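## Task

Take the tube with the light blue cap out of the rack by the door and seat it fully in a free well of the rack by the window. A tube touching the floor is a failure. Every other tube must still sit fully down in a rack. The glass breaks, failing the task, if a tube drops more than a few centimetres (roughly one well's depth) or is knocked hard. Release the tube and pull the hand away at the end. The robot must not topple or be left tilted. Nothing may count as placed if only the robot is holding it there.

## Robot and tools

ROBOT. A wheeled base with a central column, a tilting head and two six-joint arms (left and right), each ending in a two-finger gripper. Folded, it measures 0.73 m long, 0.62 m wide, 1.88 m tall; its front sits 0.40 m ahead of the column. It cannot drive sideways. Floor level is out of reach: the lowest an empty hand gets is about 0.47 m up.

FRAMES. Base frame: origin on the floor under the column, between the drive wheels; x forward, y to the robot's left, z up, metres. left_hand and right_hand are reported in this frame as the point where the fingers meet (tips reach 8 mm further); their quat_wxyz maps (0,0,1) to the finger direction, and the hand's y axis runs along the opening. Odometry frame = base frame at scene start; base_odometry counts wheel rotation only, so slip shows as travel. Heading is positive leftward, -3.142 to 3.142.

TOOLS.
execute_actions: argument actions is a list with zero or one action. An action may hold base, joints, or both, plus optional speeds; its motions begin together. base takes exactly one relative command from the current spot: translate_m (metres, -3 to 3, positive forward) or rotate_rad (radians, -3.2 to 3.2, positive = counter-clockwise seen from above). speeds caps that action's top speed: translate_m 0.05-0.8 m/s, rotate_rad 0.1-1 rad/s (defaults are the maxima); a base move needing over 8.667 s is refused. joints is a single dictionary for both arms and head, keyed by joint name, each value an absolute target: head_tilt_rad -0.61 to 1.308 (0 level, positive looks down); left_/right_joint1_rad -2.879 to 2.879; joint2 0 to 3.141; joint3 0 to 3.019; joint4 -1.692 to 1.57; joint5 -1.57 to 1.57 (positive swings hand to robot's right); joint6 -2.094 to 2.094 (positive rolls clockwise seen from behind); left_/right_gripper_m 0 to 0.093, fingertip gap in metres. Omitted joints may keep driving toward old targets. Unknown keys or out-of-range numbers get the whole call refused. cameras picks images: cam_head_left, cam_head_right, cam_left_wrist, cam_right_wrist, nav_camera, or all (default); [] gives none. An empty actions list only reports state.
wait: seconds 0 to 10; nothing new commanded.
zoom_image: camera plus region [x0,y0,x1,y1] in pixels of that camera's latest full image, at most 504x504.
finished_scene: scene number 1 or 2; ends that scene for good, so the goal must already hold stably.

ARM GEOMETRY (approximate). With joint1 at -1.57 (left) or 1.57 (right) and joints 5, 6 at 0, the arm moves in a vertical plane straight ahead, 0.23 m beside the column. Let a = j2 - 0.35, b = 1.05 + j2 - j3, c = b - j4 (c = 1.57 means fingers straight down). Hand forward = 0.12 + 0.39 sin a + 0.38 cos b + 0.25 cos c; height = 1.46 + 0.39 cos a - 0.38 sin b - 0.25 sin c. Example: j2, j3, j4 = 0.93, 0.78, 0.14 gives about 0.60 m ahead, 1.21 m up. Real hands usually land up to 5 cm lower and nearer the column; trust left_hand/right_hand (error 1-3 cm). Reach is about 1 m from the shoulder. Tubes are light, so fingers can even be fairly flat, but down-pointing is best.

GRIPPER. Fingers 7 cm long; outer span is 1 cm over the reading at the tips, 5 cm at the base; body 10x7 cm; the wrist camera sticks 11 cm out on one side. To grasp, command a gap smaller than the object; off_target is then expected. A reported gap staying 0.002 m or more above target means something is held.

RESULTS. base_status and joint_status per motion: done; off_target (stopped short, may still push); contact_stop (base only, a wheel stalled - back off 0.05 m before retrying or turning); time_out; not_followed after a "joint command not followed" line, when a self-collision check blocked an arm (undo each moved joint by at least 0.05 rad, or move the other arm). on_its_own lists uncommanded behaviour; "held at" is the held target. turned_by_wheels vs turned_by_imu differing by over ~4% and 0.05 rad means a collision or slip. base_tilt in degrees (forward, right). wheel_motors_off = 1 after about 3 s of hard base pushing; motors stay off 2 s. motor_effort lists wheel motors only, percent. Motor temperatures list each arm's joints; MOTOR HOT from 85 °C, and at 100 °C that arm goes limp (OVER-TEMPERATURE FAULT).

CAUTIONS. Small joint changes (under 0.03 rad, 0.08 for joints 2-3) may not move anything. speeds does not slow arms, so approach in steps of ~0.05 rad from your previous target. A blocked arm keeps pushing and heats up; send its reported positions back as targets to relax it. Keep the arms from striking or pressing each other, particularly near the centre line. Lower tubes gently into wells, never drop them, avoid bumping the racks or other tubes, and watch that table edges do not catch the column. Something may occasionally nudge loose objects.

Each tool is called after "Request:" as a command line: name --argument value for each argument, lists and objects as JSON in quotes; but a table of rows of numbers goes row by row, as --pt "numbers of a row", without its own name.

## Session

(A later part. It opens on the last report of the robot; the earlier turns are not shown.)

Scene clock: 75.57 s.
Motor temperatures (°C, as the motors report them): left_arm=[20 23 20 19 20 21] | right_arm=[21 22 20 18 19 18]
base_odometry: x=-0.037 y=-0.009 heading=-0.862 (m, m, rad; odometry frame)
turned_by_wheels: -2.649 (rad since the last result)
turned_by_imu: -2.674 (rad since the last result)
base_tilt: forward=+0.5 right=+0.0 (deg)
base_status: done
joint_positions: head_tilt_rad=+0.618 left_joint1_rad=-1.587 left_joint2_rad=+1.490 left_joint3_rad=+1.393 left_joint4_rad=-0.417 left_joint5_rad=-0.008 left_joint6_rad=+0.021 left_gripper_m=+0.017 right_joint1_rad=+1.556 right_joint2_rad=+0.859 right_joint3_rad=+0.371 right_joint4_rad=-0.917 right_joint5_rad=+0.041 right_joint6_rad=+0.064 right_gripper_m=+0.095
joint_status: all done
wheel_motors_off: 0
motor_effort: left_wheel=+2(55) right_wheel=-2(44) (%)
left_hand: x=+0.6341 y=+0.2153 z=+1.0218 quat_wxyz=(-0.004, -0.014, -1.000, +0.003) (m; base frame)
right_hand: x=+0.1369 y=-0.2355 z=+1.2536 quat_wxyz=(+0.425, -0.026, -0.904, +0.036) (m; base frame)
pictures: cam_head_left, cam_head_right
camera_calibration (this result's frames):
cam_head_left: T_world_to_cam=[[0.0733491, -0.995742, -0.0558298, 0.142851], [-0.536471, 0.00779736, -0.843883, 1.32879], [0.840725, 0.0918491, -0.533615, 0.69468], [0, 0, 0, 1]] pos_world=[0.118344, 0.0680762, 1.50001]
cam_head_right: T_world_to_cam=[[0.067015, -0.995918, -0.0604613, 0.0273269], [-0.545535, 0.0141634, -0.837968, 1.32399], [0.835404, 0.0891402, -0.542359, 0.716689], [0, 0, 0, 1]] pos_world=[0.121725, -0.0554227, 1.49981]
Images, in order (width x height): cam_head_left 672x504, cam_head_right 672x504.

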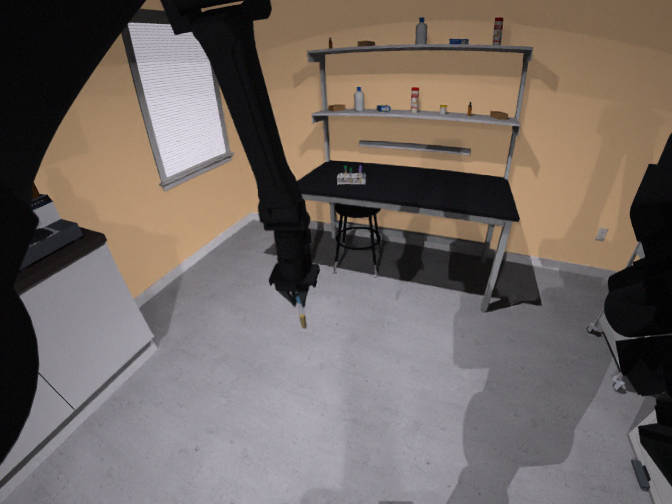

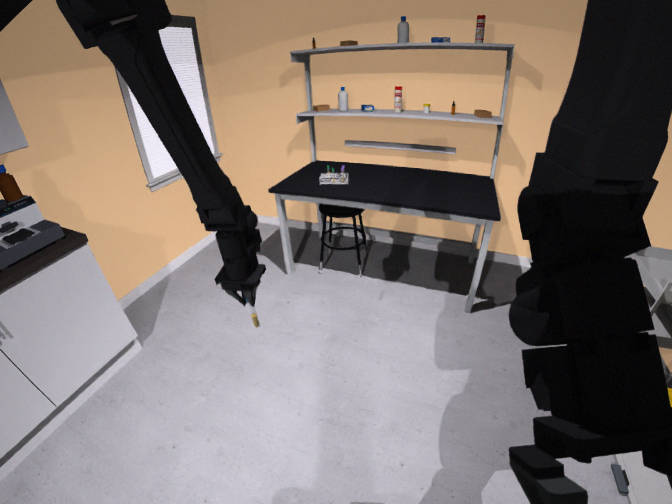

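Request:
execute_actions --actions '[{"base":{"translate_m":1.4},"speeds":{"translate_m":0.5},"joints":{"head_tilt_rad":0.9}}]' --cameras '["cam_head_left","cam_head_right"]'

Scene clock: 81.70 s.
Motor temperatures (°C, as the motors report them): left_arm=[20 23 20 19 20 21] | right_arm=[21 22 20 18 19 18]
base_odometry: x=+0.874 y=-1.072 heading=-0.863 (m, m, rad; odometry frame)
turned_by_wheels: -0.001 (rad since the last result)
turned_by_imu: -0.003 (rad since the last result)
base_tilt: forward=+0.5 right=+0.1 (deg)
base_status: done
joint_positions: head_tilt_rad=+0.902 left_joint1_rad=-1.587 left_joint2_rad=+1.490 left_joint3_rad=+1.393 left_joint4_rad=-0.417 left_joint5_rad=-0.008 left_joint6_rad=+0.021 left_gripper_m=+0.017 right_joint1_rad=+1.556 right_joint2_rad=+0.859 right_joint3_rad=+0.373 right_joint4_rad=-0.917 right_joint5_rad=+0.041 right_joint6_rad=+0.064 right_gripper_m=+0.095
joint_status: all done
wheel_motors_off: 0
motor_effort: left_wheel=-1(58) right_wheel=+0(55) (%)
left_hand: x=+0.6344 y=+0.2153 z=+1.0218 quat_wxyz=(-0.005, -0.014, -1.000, +0.003) (m; base frame)
right_hand: x=+0.1377 y=-0.2356 z=+1.2533 quat_wxyz=(+0.424, -0.026, -0.904, +0.036) (m; base frame)
pictures: cam_head_left, cam_head_right
camera_calibration (this result's frames):
cam_head_left: T_world_to_cam=[[0.0547634, -0.995742, -0.0741487, 0.171991], [-0.751472, 0.00779736, -0.659719, 1.05593], [0.657489, 0.0918491, -0.747845, 1.03376], [0, 0, 0, 1]] pos_world=[0.104398, 0.0680762, 1.48246]
cam_head_right: T_world_to_cam=[[0.0473852, -0.995918, -0.0768194, 0.0534999], [-0.758515, 0.0141634, -0.651502, 1.04748], [0.649931, 0.0891402, -0.754748, 1.05304], [0, 0, 0, 1]] pos_world=[0.107589, -0.0554227, 1.48132]
Images, in order (width x height): cam_head_left 672x504, cam_head_right 672x504.

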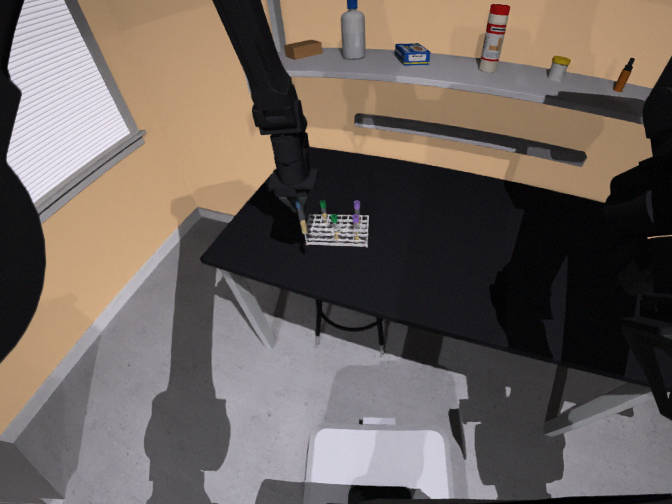

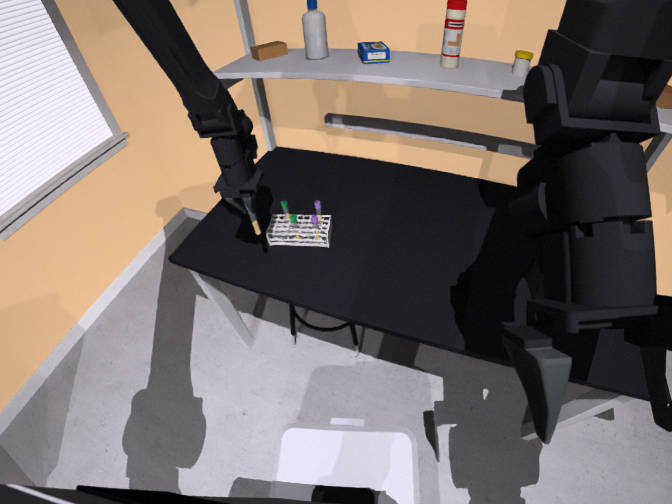

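Request:
zoom_image --camera "cam_head_left" --region '[290, 190, 390, 265]'

Request:
zoom_image --camera "cam_head_right" --region '[250, 190, 350, 265]'

Region (290, 190, 390, 265) of cam_head_left's 672x504 image, scaled by 5.040, with more detail than that image has; it fills the top 378 rows of this view, and the rest is white.

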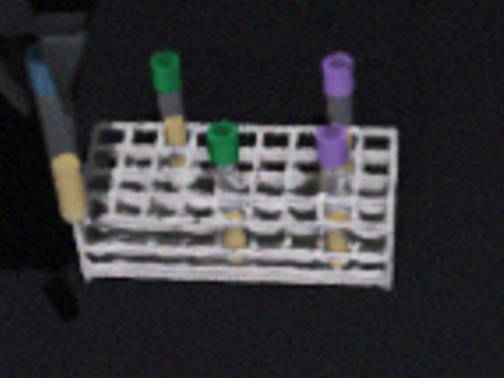

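Region (250, 190, 350, 265) of cam_head_right's 672x504 image, scaled by 5.040, with more detail than that image has; it fills the top 378 rows of this view, and the rest is white.

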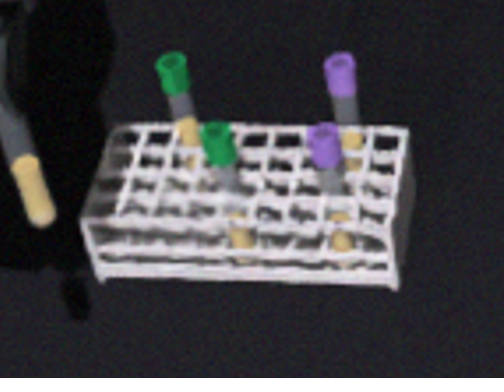

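Request:
execute_actions --actions '[{"base":{"translate_m":0.12},"speeds":{"translate_m":0.2}}]' --cameras '["cam_left_wrist","cam_head_left"]'

Scene clock: 88.27 s.
Motor temperatures (°C, as the motors report them): left_arm=[20 23 20 19 20 21] | right_arm=[21 22 20 18 19 18]
base_odometry: x=+0.952 y=-1.163 heading=-0.863 (m, m, rad; odometry frame)
turned_by_wheels: -0.001 (rad since the last result)
turned_by_imu: -0.002 (rad since the last result)
base_tilt: forward=+0.5 right=+0.0 (deg)
base_status: done
joint_positions: head_tilt_rad=+0.902 left_joint1_rad=-1.587 left_joint2_rad=+1.490 left_joint3_rad=+1.393 left_joint4_rad=-0.416 left_joint5_rad=-0.008 left_joint6_rad=+0.021 left_gripper_m=+0.017 right_joint1_rad=+1.556 right_joint2_rad=+0.859 right_joint3_rad=+0.373 right_joint4_rad=-0.917 right_joint5_rad=+0.041 right_joint6_rad=+0.064 right_gripper_m=+0.095
joint_status: not commanded
wheel_motors_off: 0
motor_effort: left_wheel=-1(35) right_wheel=+2(36) (%)
left_hand: x=+0.6343 y=+0.2153 z=+1.0218 quat_wxyz=(-0.005, -0.014, -1.000, +0.003) (m; base frame)
right_hand: x=+0.1381 y=-0.2356 z=+1.2532 quat_wxyz=(+0.424, -0.026, -0.904, +0.036) (m; base frame)
pictures: cam_head_left, cam_left_wrist
camera_calibration (this result's frames):
cam_head_left: T_world_to_cam=[[0.0547422, -0.995742, -0.0741643, 0.172017], [-0.75166, 0.00779736, -0.659504, 1.05561], [0.657275, 0.0918491, -0.748033, 1.03406], [0, 0, 0, 1]] pos_world=[0.104382, 0.0680762, 1.48244]
cam_left_wrist: T_world_to_cam=[[-0.0145304, -0.999856, 0.00874505, 0.209927], [-0.809834, 0.0168978, 0.586416, -0.0866776], [-0.586479, 0.00143879, -0.809963, 1.32234], [0, 0, 0, 1]] pos_world=[0.708382, 0.209458, 1.12004]
Images, in order (width x height): cam_head_left 672x504, cam_left_wrist 504x504.

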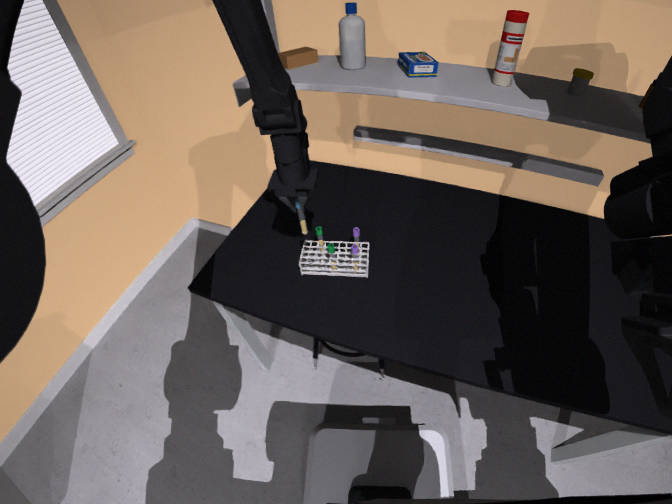

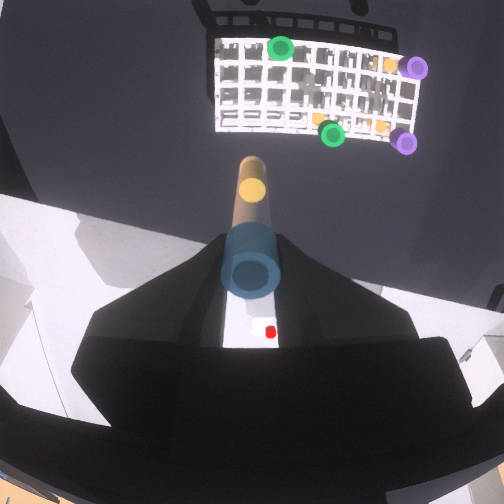

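Request:
execute_actions --actions '[{"joints":{"left_joint2_rad":1.708,"left_joint3_rad":1.533,"left_joint4_rad":-0.346}}]' --cameras '["cam_left_wrist"]'

Scene clock: 93.60 s.
Motor temperatures (°C, as the motors report them): left_arm=[20 23 20 19 20 21] | right_arm=[21 22 20 18 19 18]
base_odometry: x=+0.952 y=-1.163 heading=-0.863 (m, m, rad; odometry frame)
turned_by_wheels: +0.000 (rad since the last result)
turned_by_imu: -0.002 (rad since the last result)
base_tilt: forward=+0.5 right=+0.1 (deg)
base_status: not commanded
joint_positions: head_tilt_rad=+0.902 left_joint1_rad=-1.587 left_joint2_rad=+1.712 left_joint3_rad=+1.527 left_joint4_rad=-0.345 left_joint5_rad=-0.008 left_joint6_rad=+0.021 left_gripper_m=+0.017 right_joint1_rad=+1.556 right_joint2_rad=+0.859 right_joint3_rad=+0.373 right_joint4_rad=-0.917 right_joint5_rad=+0.041 right_joint6_rad=+0.064 right_gripper_m=+0.095
joint_status: all done
wheel_motors_off: 0
motor_effort: left_wheel=-2(2) right_wheel=+2(2) (%)
left_hand: x=+0.6253 y=+0.2140 z=+0.9282 quat_wxyz=(+0.004, -0.015, -1.000, +0.003) (m; base frame)
right_hand: x=+0.1381 y=-0.2356 z=+1.2532 quat_wxyz=(+0.424, -0.026, -0.904, +0.036) (m; base frame)
pictures: cam_left_wrist
camera_calibration (this result's frames):
cam_left_wrist: T_world_to_cam=[[-0.0146191, -0.999854, 0.00885315, 0.209324], [-0.799875, 0.0170072, 0.599926, -0.0577956], [-0.599989, 0.00168898, -0.800006, 1.24048], [0, 0, 0, 1]] pos_world=[0.701103, 0.208181, 1.02521]
Images, in order (width x height): cam_left_wrist 504x504.

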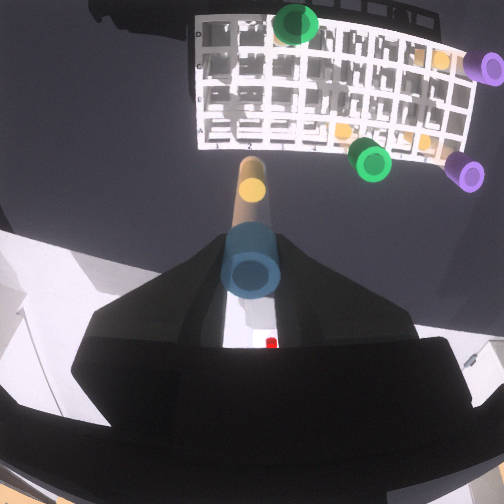

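Request:
execute_actions --actions '[{"joints":{"left_joint2_rad":1.725,"left_joint3_rad":1.597,"left_joint4_rad":-0.393}}]' --cameras '["cam_left_wrist"]'

Scene clock: 98.27 s.
Motor temperatures (°C, as the motors report them): left_arm=[20 24 20 19 20 21] | right_arm=[21 22 20 18 19 18]
base_odometry: x=+0.952 y=-1.163 heading=-0.863 (m, m, rad; odometry frame)
turned_by_wheels: +0.000 (rad since the last result)
turned_by_imu: -0.001 (rad since the last result)
base_tilt: forward=+0.5 right=+0.0 (deg)
base_status: not commanded
joint_positions: head_tilt_rad=+0.902 left_joint1_rad=-1.587 left_joint2_rad=+1.713 left_joint3_rad=+1.580 left_joint4_rad=-0.391 left_joint5_rad=-0.008 left_joint6_rad=+0.021 left_gripper_m=+0.017 right_joint1_rad=+1.556 right_joint2_rad=+0.859 right_joint3_rad=+0.373 right_joint4_rad=-0.917 right_joint5_rad=+0.041 right_joint6_rad=+0.064 right_gripper_m=+0.095
joint_status: all done
wheel_motors_off: 0
motor_effort: left_wheel=-2(2) right_wheel=+1(1) (%)
left_hand: x=+0.6459 y=+0.2139 z=+0.9352 quat_wxyz=(+0.000, -0.015, -1.000, +0.003) (m; base frame)
right_hand: x=+0.1381 y=-0.2356 z=+1.2532 quat_wxyz=(+0.424, -0.026, -0.904, +0.036) (m; base frame)
pictures: cam_left_wrist
camera_calibration (this result's frames):
cam_left_wrist: T_world_to_cam=[[-0.014583, -0.999855, 0.00880875, 0.209512], [-0.803976, 0.016963, 0.594419, -0.0377886], [-0.594483, 0.00158641, -0.804107, 1.25869], [0, 0, 0, 1]] pos_world=[0.720942, 0.208126, 1.03274]
Images, in order (width x height): cam_left_wrist 504x504.

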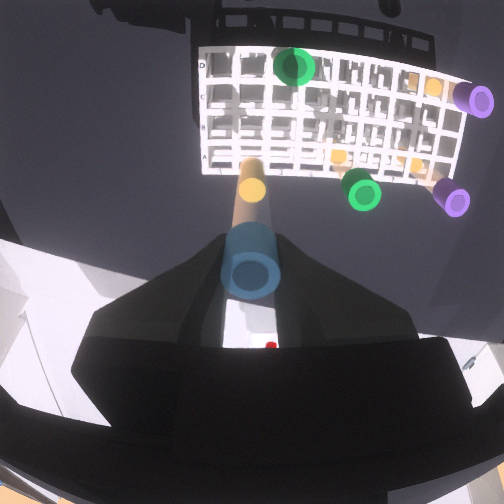

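Request:
execute_actions --actions '[{"base":{"translate_m":0.01},"speeds":{"translate_m":0.05}}]' --cameras '["cam_left_wrist"]'

Scene clock: 102.50 s.
Motor temperatures (°C, as the motors report them): left_arm=[20 24 20 19 20 21] | right_arm=[21 22 20 18 19 18]
base_odometry: x=+0.959 y=-1.171 heading=-0.864 (m, m, rad; odometry frame)
turned_by_wheels: +0.000 (rad since the last result)
turned_by_imu: -0.002 (rad since the last result)
base_tilt: forward=+0.5 right=+0.0 (deg)
base_status: done
joint_positions: head_tilt_rad=+0.902 left_joint1_rad=-1.587 left_joint2_rad=+1.713 left_joint3_rad=+1.580 left_joint4_rad=-0.391 left_joint5_rad=-0.008 left_joint6_rad=+0.021 left_gripper_m=+0.017 right_joint1_rad=+1.556 right_joint2_rad=+0.859 right_joint3_rad=+0.372 right_joint4_rad=-0.917 right_joint5_rad=+0.041 right_joint6_rad=+0.064 right_gripper_m=+0.095
joint_status: not commanded
wheel_motors_off: 0
motor_effort: left_wheel=+0(36) right_wheel=-2(33) (%)
left_hand: x=+0.6460 y=+0.2139 z=+0.9352 quat_wxyz=(+0.000, -0.015, -1.000, +0.003) (m; base frame)
right_hand: x=+0.1375 y=-0.2356 z=+1.2534 quat_wxyz=(+0.425, -0.026, -0.904, +0.036) (m; base frame)
pictures: cam_left_wrist
camera_calibration (this result's frames):
cam_left_wrist: T_world_to_cam=[[-0.014583, -0.999855, 0.00880875, 0.209514], [-0.803976, 0.016963, 0.594419, -0.0377133], [-0.594483, 0.00158641, -0.804107, 1.25881], [0, 0, 0, 1]] pos_world=[0.721077, 0.208126, 1.03279]
Images, in order (width x height): cam_left_wrist 504x504.

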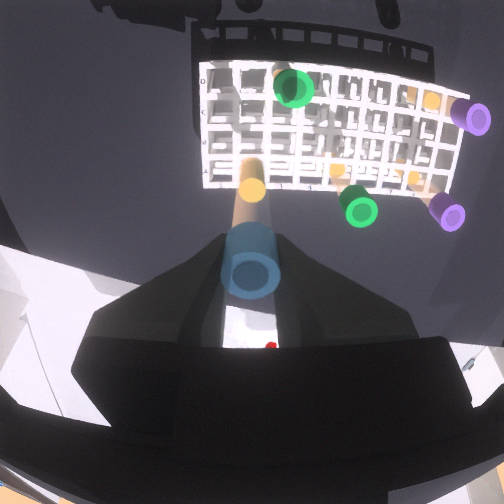

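Request:
execute_actions --actions '[{"joints":{"left_joint2_rad":1.8225,"left_joint3_rad":1.6786,"left_joint4_rad":-0.377}}]' --cameras '["cam_left_wrist"]'

Scene clock: 106.17 s.
Motor temperatures (°C, as the motors report them): left_arm=[20 24 20 19 20 21] | right_arm=[21 23 20 18 19 18]
base_odometry: x=+0.959 y=-1.171 heading=-0.864 (m, m, rad; odometry frame)
turned_by_wheels: +0.000 (rad since the last result)
turned_by_imu: -0.001 (rad since the last result)
base_tilt: forward=+0.4 right=+0.0 (deg)
base_status: not commanded
joint_positions: head_tilt_rad=+0.902 left_joint1_rad=-1.587 left_joint2_rad=+1.790 left_joint3_rad=+1.668 left_joint4_rad=-0.380 left_joint5_rad=-0.008 left_joint6_rad=+0.021 left_gripper_m=+0.017 right_joint1_rad=+1.556 right_joint2_rad=+0.859 right_joint3_rad=+0.372 right_joint4_rad=-0.917 right_joint5_rad=+0.041 right_joint6_rad=+0.064 right_gripper_m=+0.095
joint_status: all done
wheel_motors_off: 0
motor_effort: left_wheel=+0(2) right_wheel=+0(4) (%)
left_hand: x=+0.6599 y=+0.2134 z=+0.9076 quat_wxyz=(-0.011, -0.014, -1.000, +0.003) (m; base frame)
right_hand: x=+0.1375 y=-0.2356 z=+1.2534 quat_wxyz=(+0.425, -0.026, -0.904, +0.036) (m; base frame)
pictures: cam_left_wrist
camera_calibration (this result's frames):
cam_left_wrist: T_world_to_cam=[[-0.0144688, -0.999858, 0.00867221, 0.209507], [-0.816494, 0.0168209, 0.577109, 0.01388], [-0.577173, 0.00126928, -0.816621, 1.24488], [0, 0, 0, 1]] pos_world=[0.732874, 0.207663, 1.00677]
Images, in order (width x height): cam_left_wrist 504x504.

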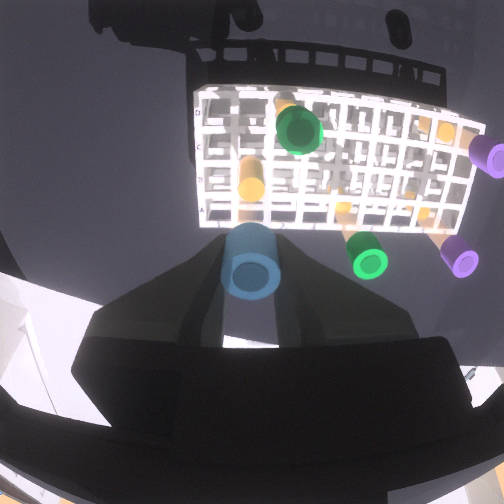

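Request:
execute_actions --actions '[{"base":{"translate_m":-0.009},"speeds":{"translate_m":0.05}}]' --cameras '["cam_left_wrist"]'

Scene clock: 110.00 s.
Motor temperatures (°C, as the motors report them): left_arm=[20 24 20 19 20 21] | right_arm=[21 23 20 18 19 18]
base_odometry: x=+0.953 y=-1.164 heading=-0.864 (m, m, rad; odometry frame)
turned_by_wheels: +0.000 (rad since the last result)
turned_by_imu: -0.001 (rad since the last result)
base_tilt: forward=+0.4 right=+0.1 (deg)
base_status: done
joint_positions: head_tilt_rad=+0.902 left_joint1_rad=-1.587 left_joint2_rad=+1.797 left_joint3_rad=+1.670 left_joint4_rad=-0.380 left_joint5_rad=-0.008 left_joint6_rad=+0.021 left_gripper_m=+0.017 right_joint1_rad=+1.556 right_joint2_rad=+0.859 right_joint3_rad=+0.372 right_joint4_rad=-0.917 right_joint5_rad=+0.041 right_joint6_rad=+0.064 right_gripper_m=+0.095
joint_status: not commanded
wheel_motors_off: 0
motor_effort: left_wheel=+0(36) right_wheel=-1(34) (%)
left_hand: x=+0.6578 y=+0.2134 z=+0.9044 quat_wxyz=(-0.009, -0.014, -1.000, +0.003) (m; base frame)
right_hand: x=+0.1373 y=-0.2356 z=+1.2535 quat_wxyz=(+0.425, -0.026, -0.904, +0.036) (m; base frame)
pictures: cam_left_wrist
camera_calibration (this result's frames):
cam_left_wrist: T_world_to_cam=[[-0.0144894, -0.999857, 0.00869641, 0.209467], [-0.814286, 0.0168467, 0.58022, 0.00978603], [-0.580284, 0.00132568, -0.814413, 1.24105], [0, 0, 0, 1]] pos_world=[0.731162, 0.207627, 1.00322]
Images, in order (width x height): cam_left_wrist 504x504.

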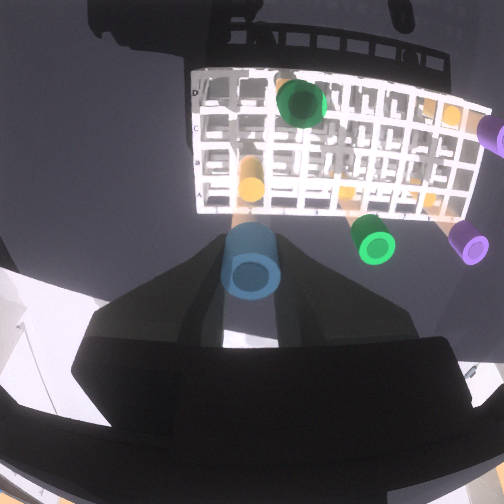

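Request:
execute_actions --actions '[{"joints":{"left_joint2_rad":1.885,"left_joint3_rad":1.7366,"left_joint4_rad":-0.372}}]' --cameras '["cam_left_wrist"]'

Scene clock: 113.37 s.
Motor temperatures (°C, as the motors report them): left_arm=[20 24 20 19 20 21] | right_arm=[21 23 20 18 19 18]
base_odometry: x=+0.953 y=-1.164 heading=-0.864 (m, m, rad; odometry frame)
turned_by_wheels: +0.000 (rad since the last result)
turned_by_imu: -0.001 (rad since the last result)
base_tilt: forward=+0.4 right=+0.1 (deg)
base_status: not commanded
joint_positions: head_tilt_rad=+0.902 left_joint1_rad=-1.587 left_joint2_rad=+1.867 left_joint3_rad=+1.720 left_joint4_rad=-0.375 left_joint5_rad=-0.008 left_joint6_rad=+0.021 left_gripper_m=+0.017 right_joint1_rad=+1.556 right_joint2_rad=+0.859 right_joint3_rad=+0.372 right_joint4_rad=-0.917 right_joint5_rad=+0.041 right_joint6_rad=+0.064 right_gripper_m=+0.095
joint_status: all done
wheel_motors_off: 0
motor_effort: left_wheel=-1(0) right_wheel=+1(2) (%)
left_hand: x=+0.6492 y=+0.2131 z=+0.8745 quat_wxyz=(-0.001, -0.015, -1.000, +0.003) (m; base frame)
right_hand: x=+0.1373 y=-0.2356 z=+1.2535 quat_wxyz=(+0.425, -0.026, -0.904, +0.036) (m; base frame)
pictures: cam_left_wrist
camera_calibration (this result's frames):
cam_left_wrist: T_world_to_cam=[[-0.0145709, -0.999855, 0.008794, 0.209219], [-0.805335, 0.0169481, 0.592578, 0.00345891], [-0.592641, 0.00155229, -0.805465, 1.21189], [0, 0, 0, 1]] pos_world=[0.724047, 0.207249, 0.972243]
Images, in order (width x height): cam_left_wrist 504x504.

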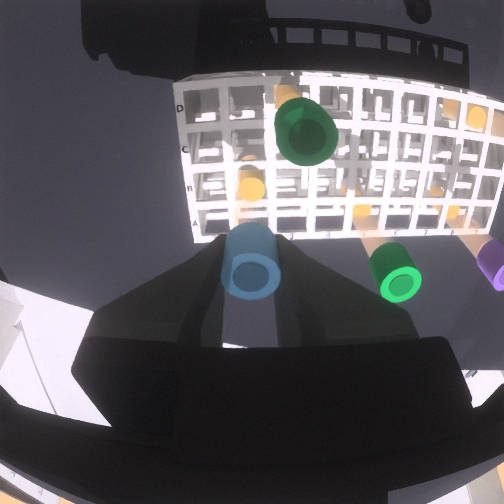

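Request:
execute_actions --actions '[{"joints":{"left_gripper_m":0.045}}]' --cameras '[]'

Request:
execute_actions --actions '[{"joints":{"left_joint2_rad":1.725,"left_joint3_rad":1.597,"left_joint4_rad":-0.393}}]' --cameras '[]'

Request:
execute_actions --actions '[{"joints":{"left_joint2_rad":1.504,"left_joint3_rad":1.399,"left_joint4_rad":-0.415}}]' --cameras '["cam_left_wrist"]'

Scene clock: 116.77 s.
Motor temperatures (°C, as the motors report them): left_arm=[20 24 20 19 20 21] | right_arm=[21 23 20 18 19 18]
base_odometry: x=+0.953 y=-1.164 heading=-0.864 (m, m, rad; odometry frame)
turned_by_wheels: +0.000 (rad since the last result)
turned_by_imu: -0.001 (rad since the last result)
base_tilt: forward=+0.4 right=+0.1 (deg)
base_status: not commanded
joint_positions: head_tilt_rad=+0.902 left_joint1_rad=-1.587 left_joint2_rad=+1.867 left_joint3_rad=+1.720 left_joint4_rad=-0.375 left_joint5_rad=-0.008 left_joint6_rad=+0.021 left_gripper_m=+0.045 right_joint1_rad=+1.556 right_joint2_rad=+0.859 right_joint3_rad=+0.372 right_joint4_rad=-0.917 right_joint5_rad=+0.041 right_joint6_rad=+0.064 right_gripper_m=+0.095
joint_status: all done
wheel_motors_off: 0
motor_effort: left_wheel=+0(0) right_wheel=+0(0) (%)
left_hand: x=+0.6492 y=+0.2131 z=+0.8745 quat_wxyz=(-0.001, -0.015, -1.000, +0.003) (m; base frame)
right_hand: x=+0.1373 y=-0.2356 z=+1.2535 quat_wxyz=(+0.425, -0.026, -0.904, +0.036) (m; base frame)
pictures: none
No camera images: the call's "cameras" was empty. Leave "cameras" out to get every camera's image.

Scene clock: 117.77 s.
Motor temperatures (°C, as the motors report them): left_arm=[20 24 20 19 20 21] | right_arm=[21 23 20 18 19 18]
base_odometry: x=+0.953 y=-1.164 heading=-0.864 (m, m, rad; odometry frame)
turned_by_wheels: +0.000 (rad since the last result)
turned_by_imu: +0.000 (rad since the last result)
base_tilt: forward=+0.5 right=+0.0 (deg)
base_status: not commanded
joint_positions: head_tilt_rad=+0.902 left_joint1_rad=-1.587 left_joint2_rad=+1.734 left_joint3_rad=+1.589 left_joint4_rad=-0.393 left_joint5_rad=-0.008 left_joint6_rad=+0.021 left_gripper_m=+0.045 right_joint1_rad=+1.556 right_joint2_rad=+0.859 right_joint3_rad=+0.372 right_joint4_rad=-0.917 right_joint5_rad=+0.041 right_joint6_rad=+0.064 right_gripper_m=+0.095
joint_status: all done
wheel_motors_off: 0
motor_effort: left_wheel=-1(1) right_wheel=-1(0) (%)
left_hand: x=+0.6398 y=+0.2139 z=+0.9256 quat_wxyz=(+0.007, -0.015, -1.000, +0.003) (m; base frame)
right_hand: x=+0.1373 y=-0.2356 z=+1.2535 quat_wxyz=(+0.425, -0.026, -0.904, +0.036) (m; base frame)
pictures: none
No camera images: the call's "cameras" was empty. Leave "cameras" out to get every camera's image.

Scene clock: 119.17 s.
Motor temperatures (°C, as the motors report them): left_arm=[20 24 20 19 20 21] | right_arm=[21 23 20 18 19 18]
base_odometry: x=+0.953 y=-1.164 heading=-0.864 (m, m, rad; odometry frame)
turned_by_wheels: +0.000 (rad since the last result)
turned_by_imu: -0.001 (rad since the last result)
base_tilt: forward=+0.4 right=+0.0 (deg)
base_status: not commanded
joint_positions: head_tilt_rad=+0.902 left_joint1_rad=-1.587 left_joint2_rad=+1.495 left_joint3_rad=+1.396 left_joint4_rad=-0.414 left_joint5_rad=-0.008 left_joint6_rad=+0.021 left_gripper_m=+0.045 right_joint1_rad=+1.556 right_joint2_rad=+0.859 right_joint3_rad=+0.372 right_joint4_rad=-0.917 right_joint5_rad=+0.041 right_joint6_rad=+0.064 right_gripper_m=+0.095
joint_status: all done
wheel_motors_off: 0
motor_effort: left_wheel=+0(1) right_wheel=-1(0) (%)
left_hand: x=+0.6350 y=+0.2152 z=+1.0200 quat_wxyz=(-0.005, -0.014, -1.000, +0.003) (m; base frame)
right_hand: x=+0.1373 y=-0.2356 z=+1.2535 quat_wxyz=(+0.425, -0.026, -0.904, +0.036) (m; base frame)
pictures: cam_left_wrist
camera_calibration (this result's frames):
cam_left_wrist: T_world_to_cam=[[-0.0145242, -0.999856, 0.00873773, 0.209926], [-0.810505, 0.0168902, 0.585489, -0.0836938], [-0.585552, 0.0014218, -0.810633, 1.32148], [0, 0, 0, 1]] pos_world=[0.70901, 0.20943, 1.1184]
Images, in order (width x height): cam_left_wrist 504x504.

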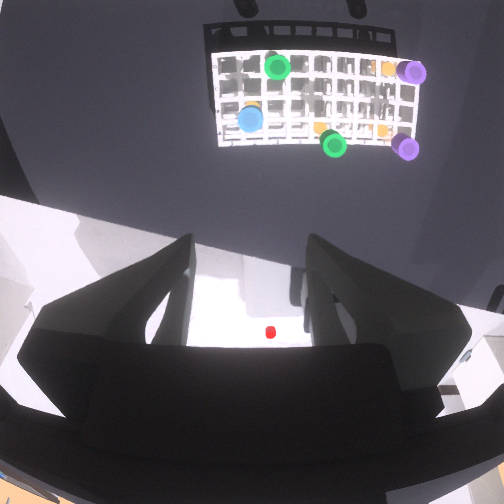

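Tube is seated. Back away and finish.

Request:
execute_actions --actions '[{"base":{"translate_m":-0.4}}]' --cameras '[]'

Request:
finished_scene --scene 1

Scene clock: 123.03 s.
Motor temperatures (°C, as the motors report them): left_arm=[20 24 20 19 20 21] | right_arm=[21 23 20 18 19 18]
base_odometry: x=+0.693 y=-0.860 heading=-0.865 (m, m, rad; odometry frame)
turned_by_wheels: -0.001 (rad since the last result)
turned_by_imu: -0.003 (rad since the last result)
base_tilt: forward=+0.5 right=+0.0 (deg)
base_status: done
joint_positions: head_tilt_rad=+0.902 left_joint1_rad=-1.587 left_joint2_rad=+1.495 left_joint3_rad=+1.395 left_joint4_rad=-0.414 left_joint5_rad=-0.008 left_joint6_rad=+0.021 left_gripper_m=+0.045 right_joint1_rad=+1.556 right_joint2_rad=+0.859 right_joint3_rad=+0.371 right_joint4_rad=-0.917 right_joint5_rad=+0.041 right_joint6_rad=+0.064 right_gripper_m=+0.095
joint_status: not commanded
wheel_motors_off: 0
motor_effort: left_wheel=-1(31) right_wheel=+1(59) (%)
left_hand: x=+0.6343 y=+0.2152 z=+1.0199 quat_wxyz=(-0.005, -0.014, -1.000, +0.003) (m; base frame)
right_hand: x=+0.1369 y=-0.2355 z=+1.2536 quat_wxyz=(+0.425, -0.026, -0.904, +0.036) (m; base frame)
pictures: none
No camera images: the call's "cameras" was empty. Leave "cameras" out to get every camera's image.

The scene is finished: the task was done.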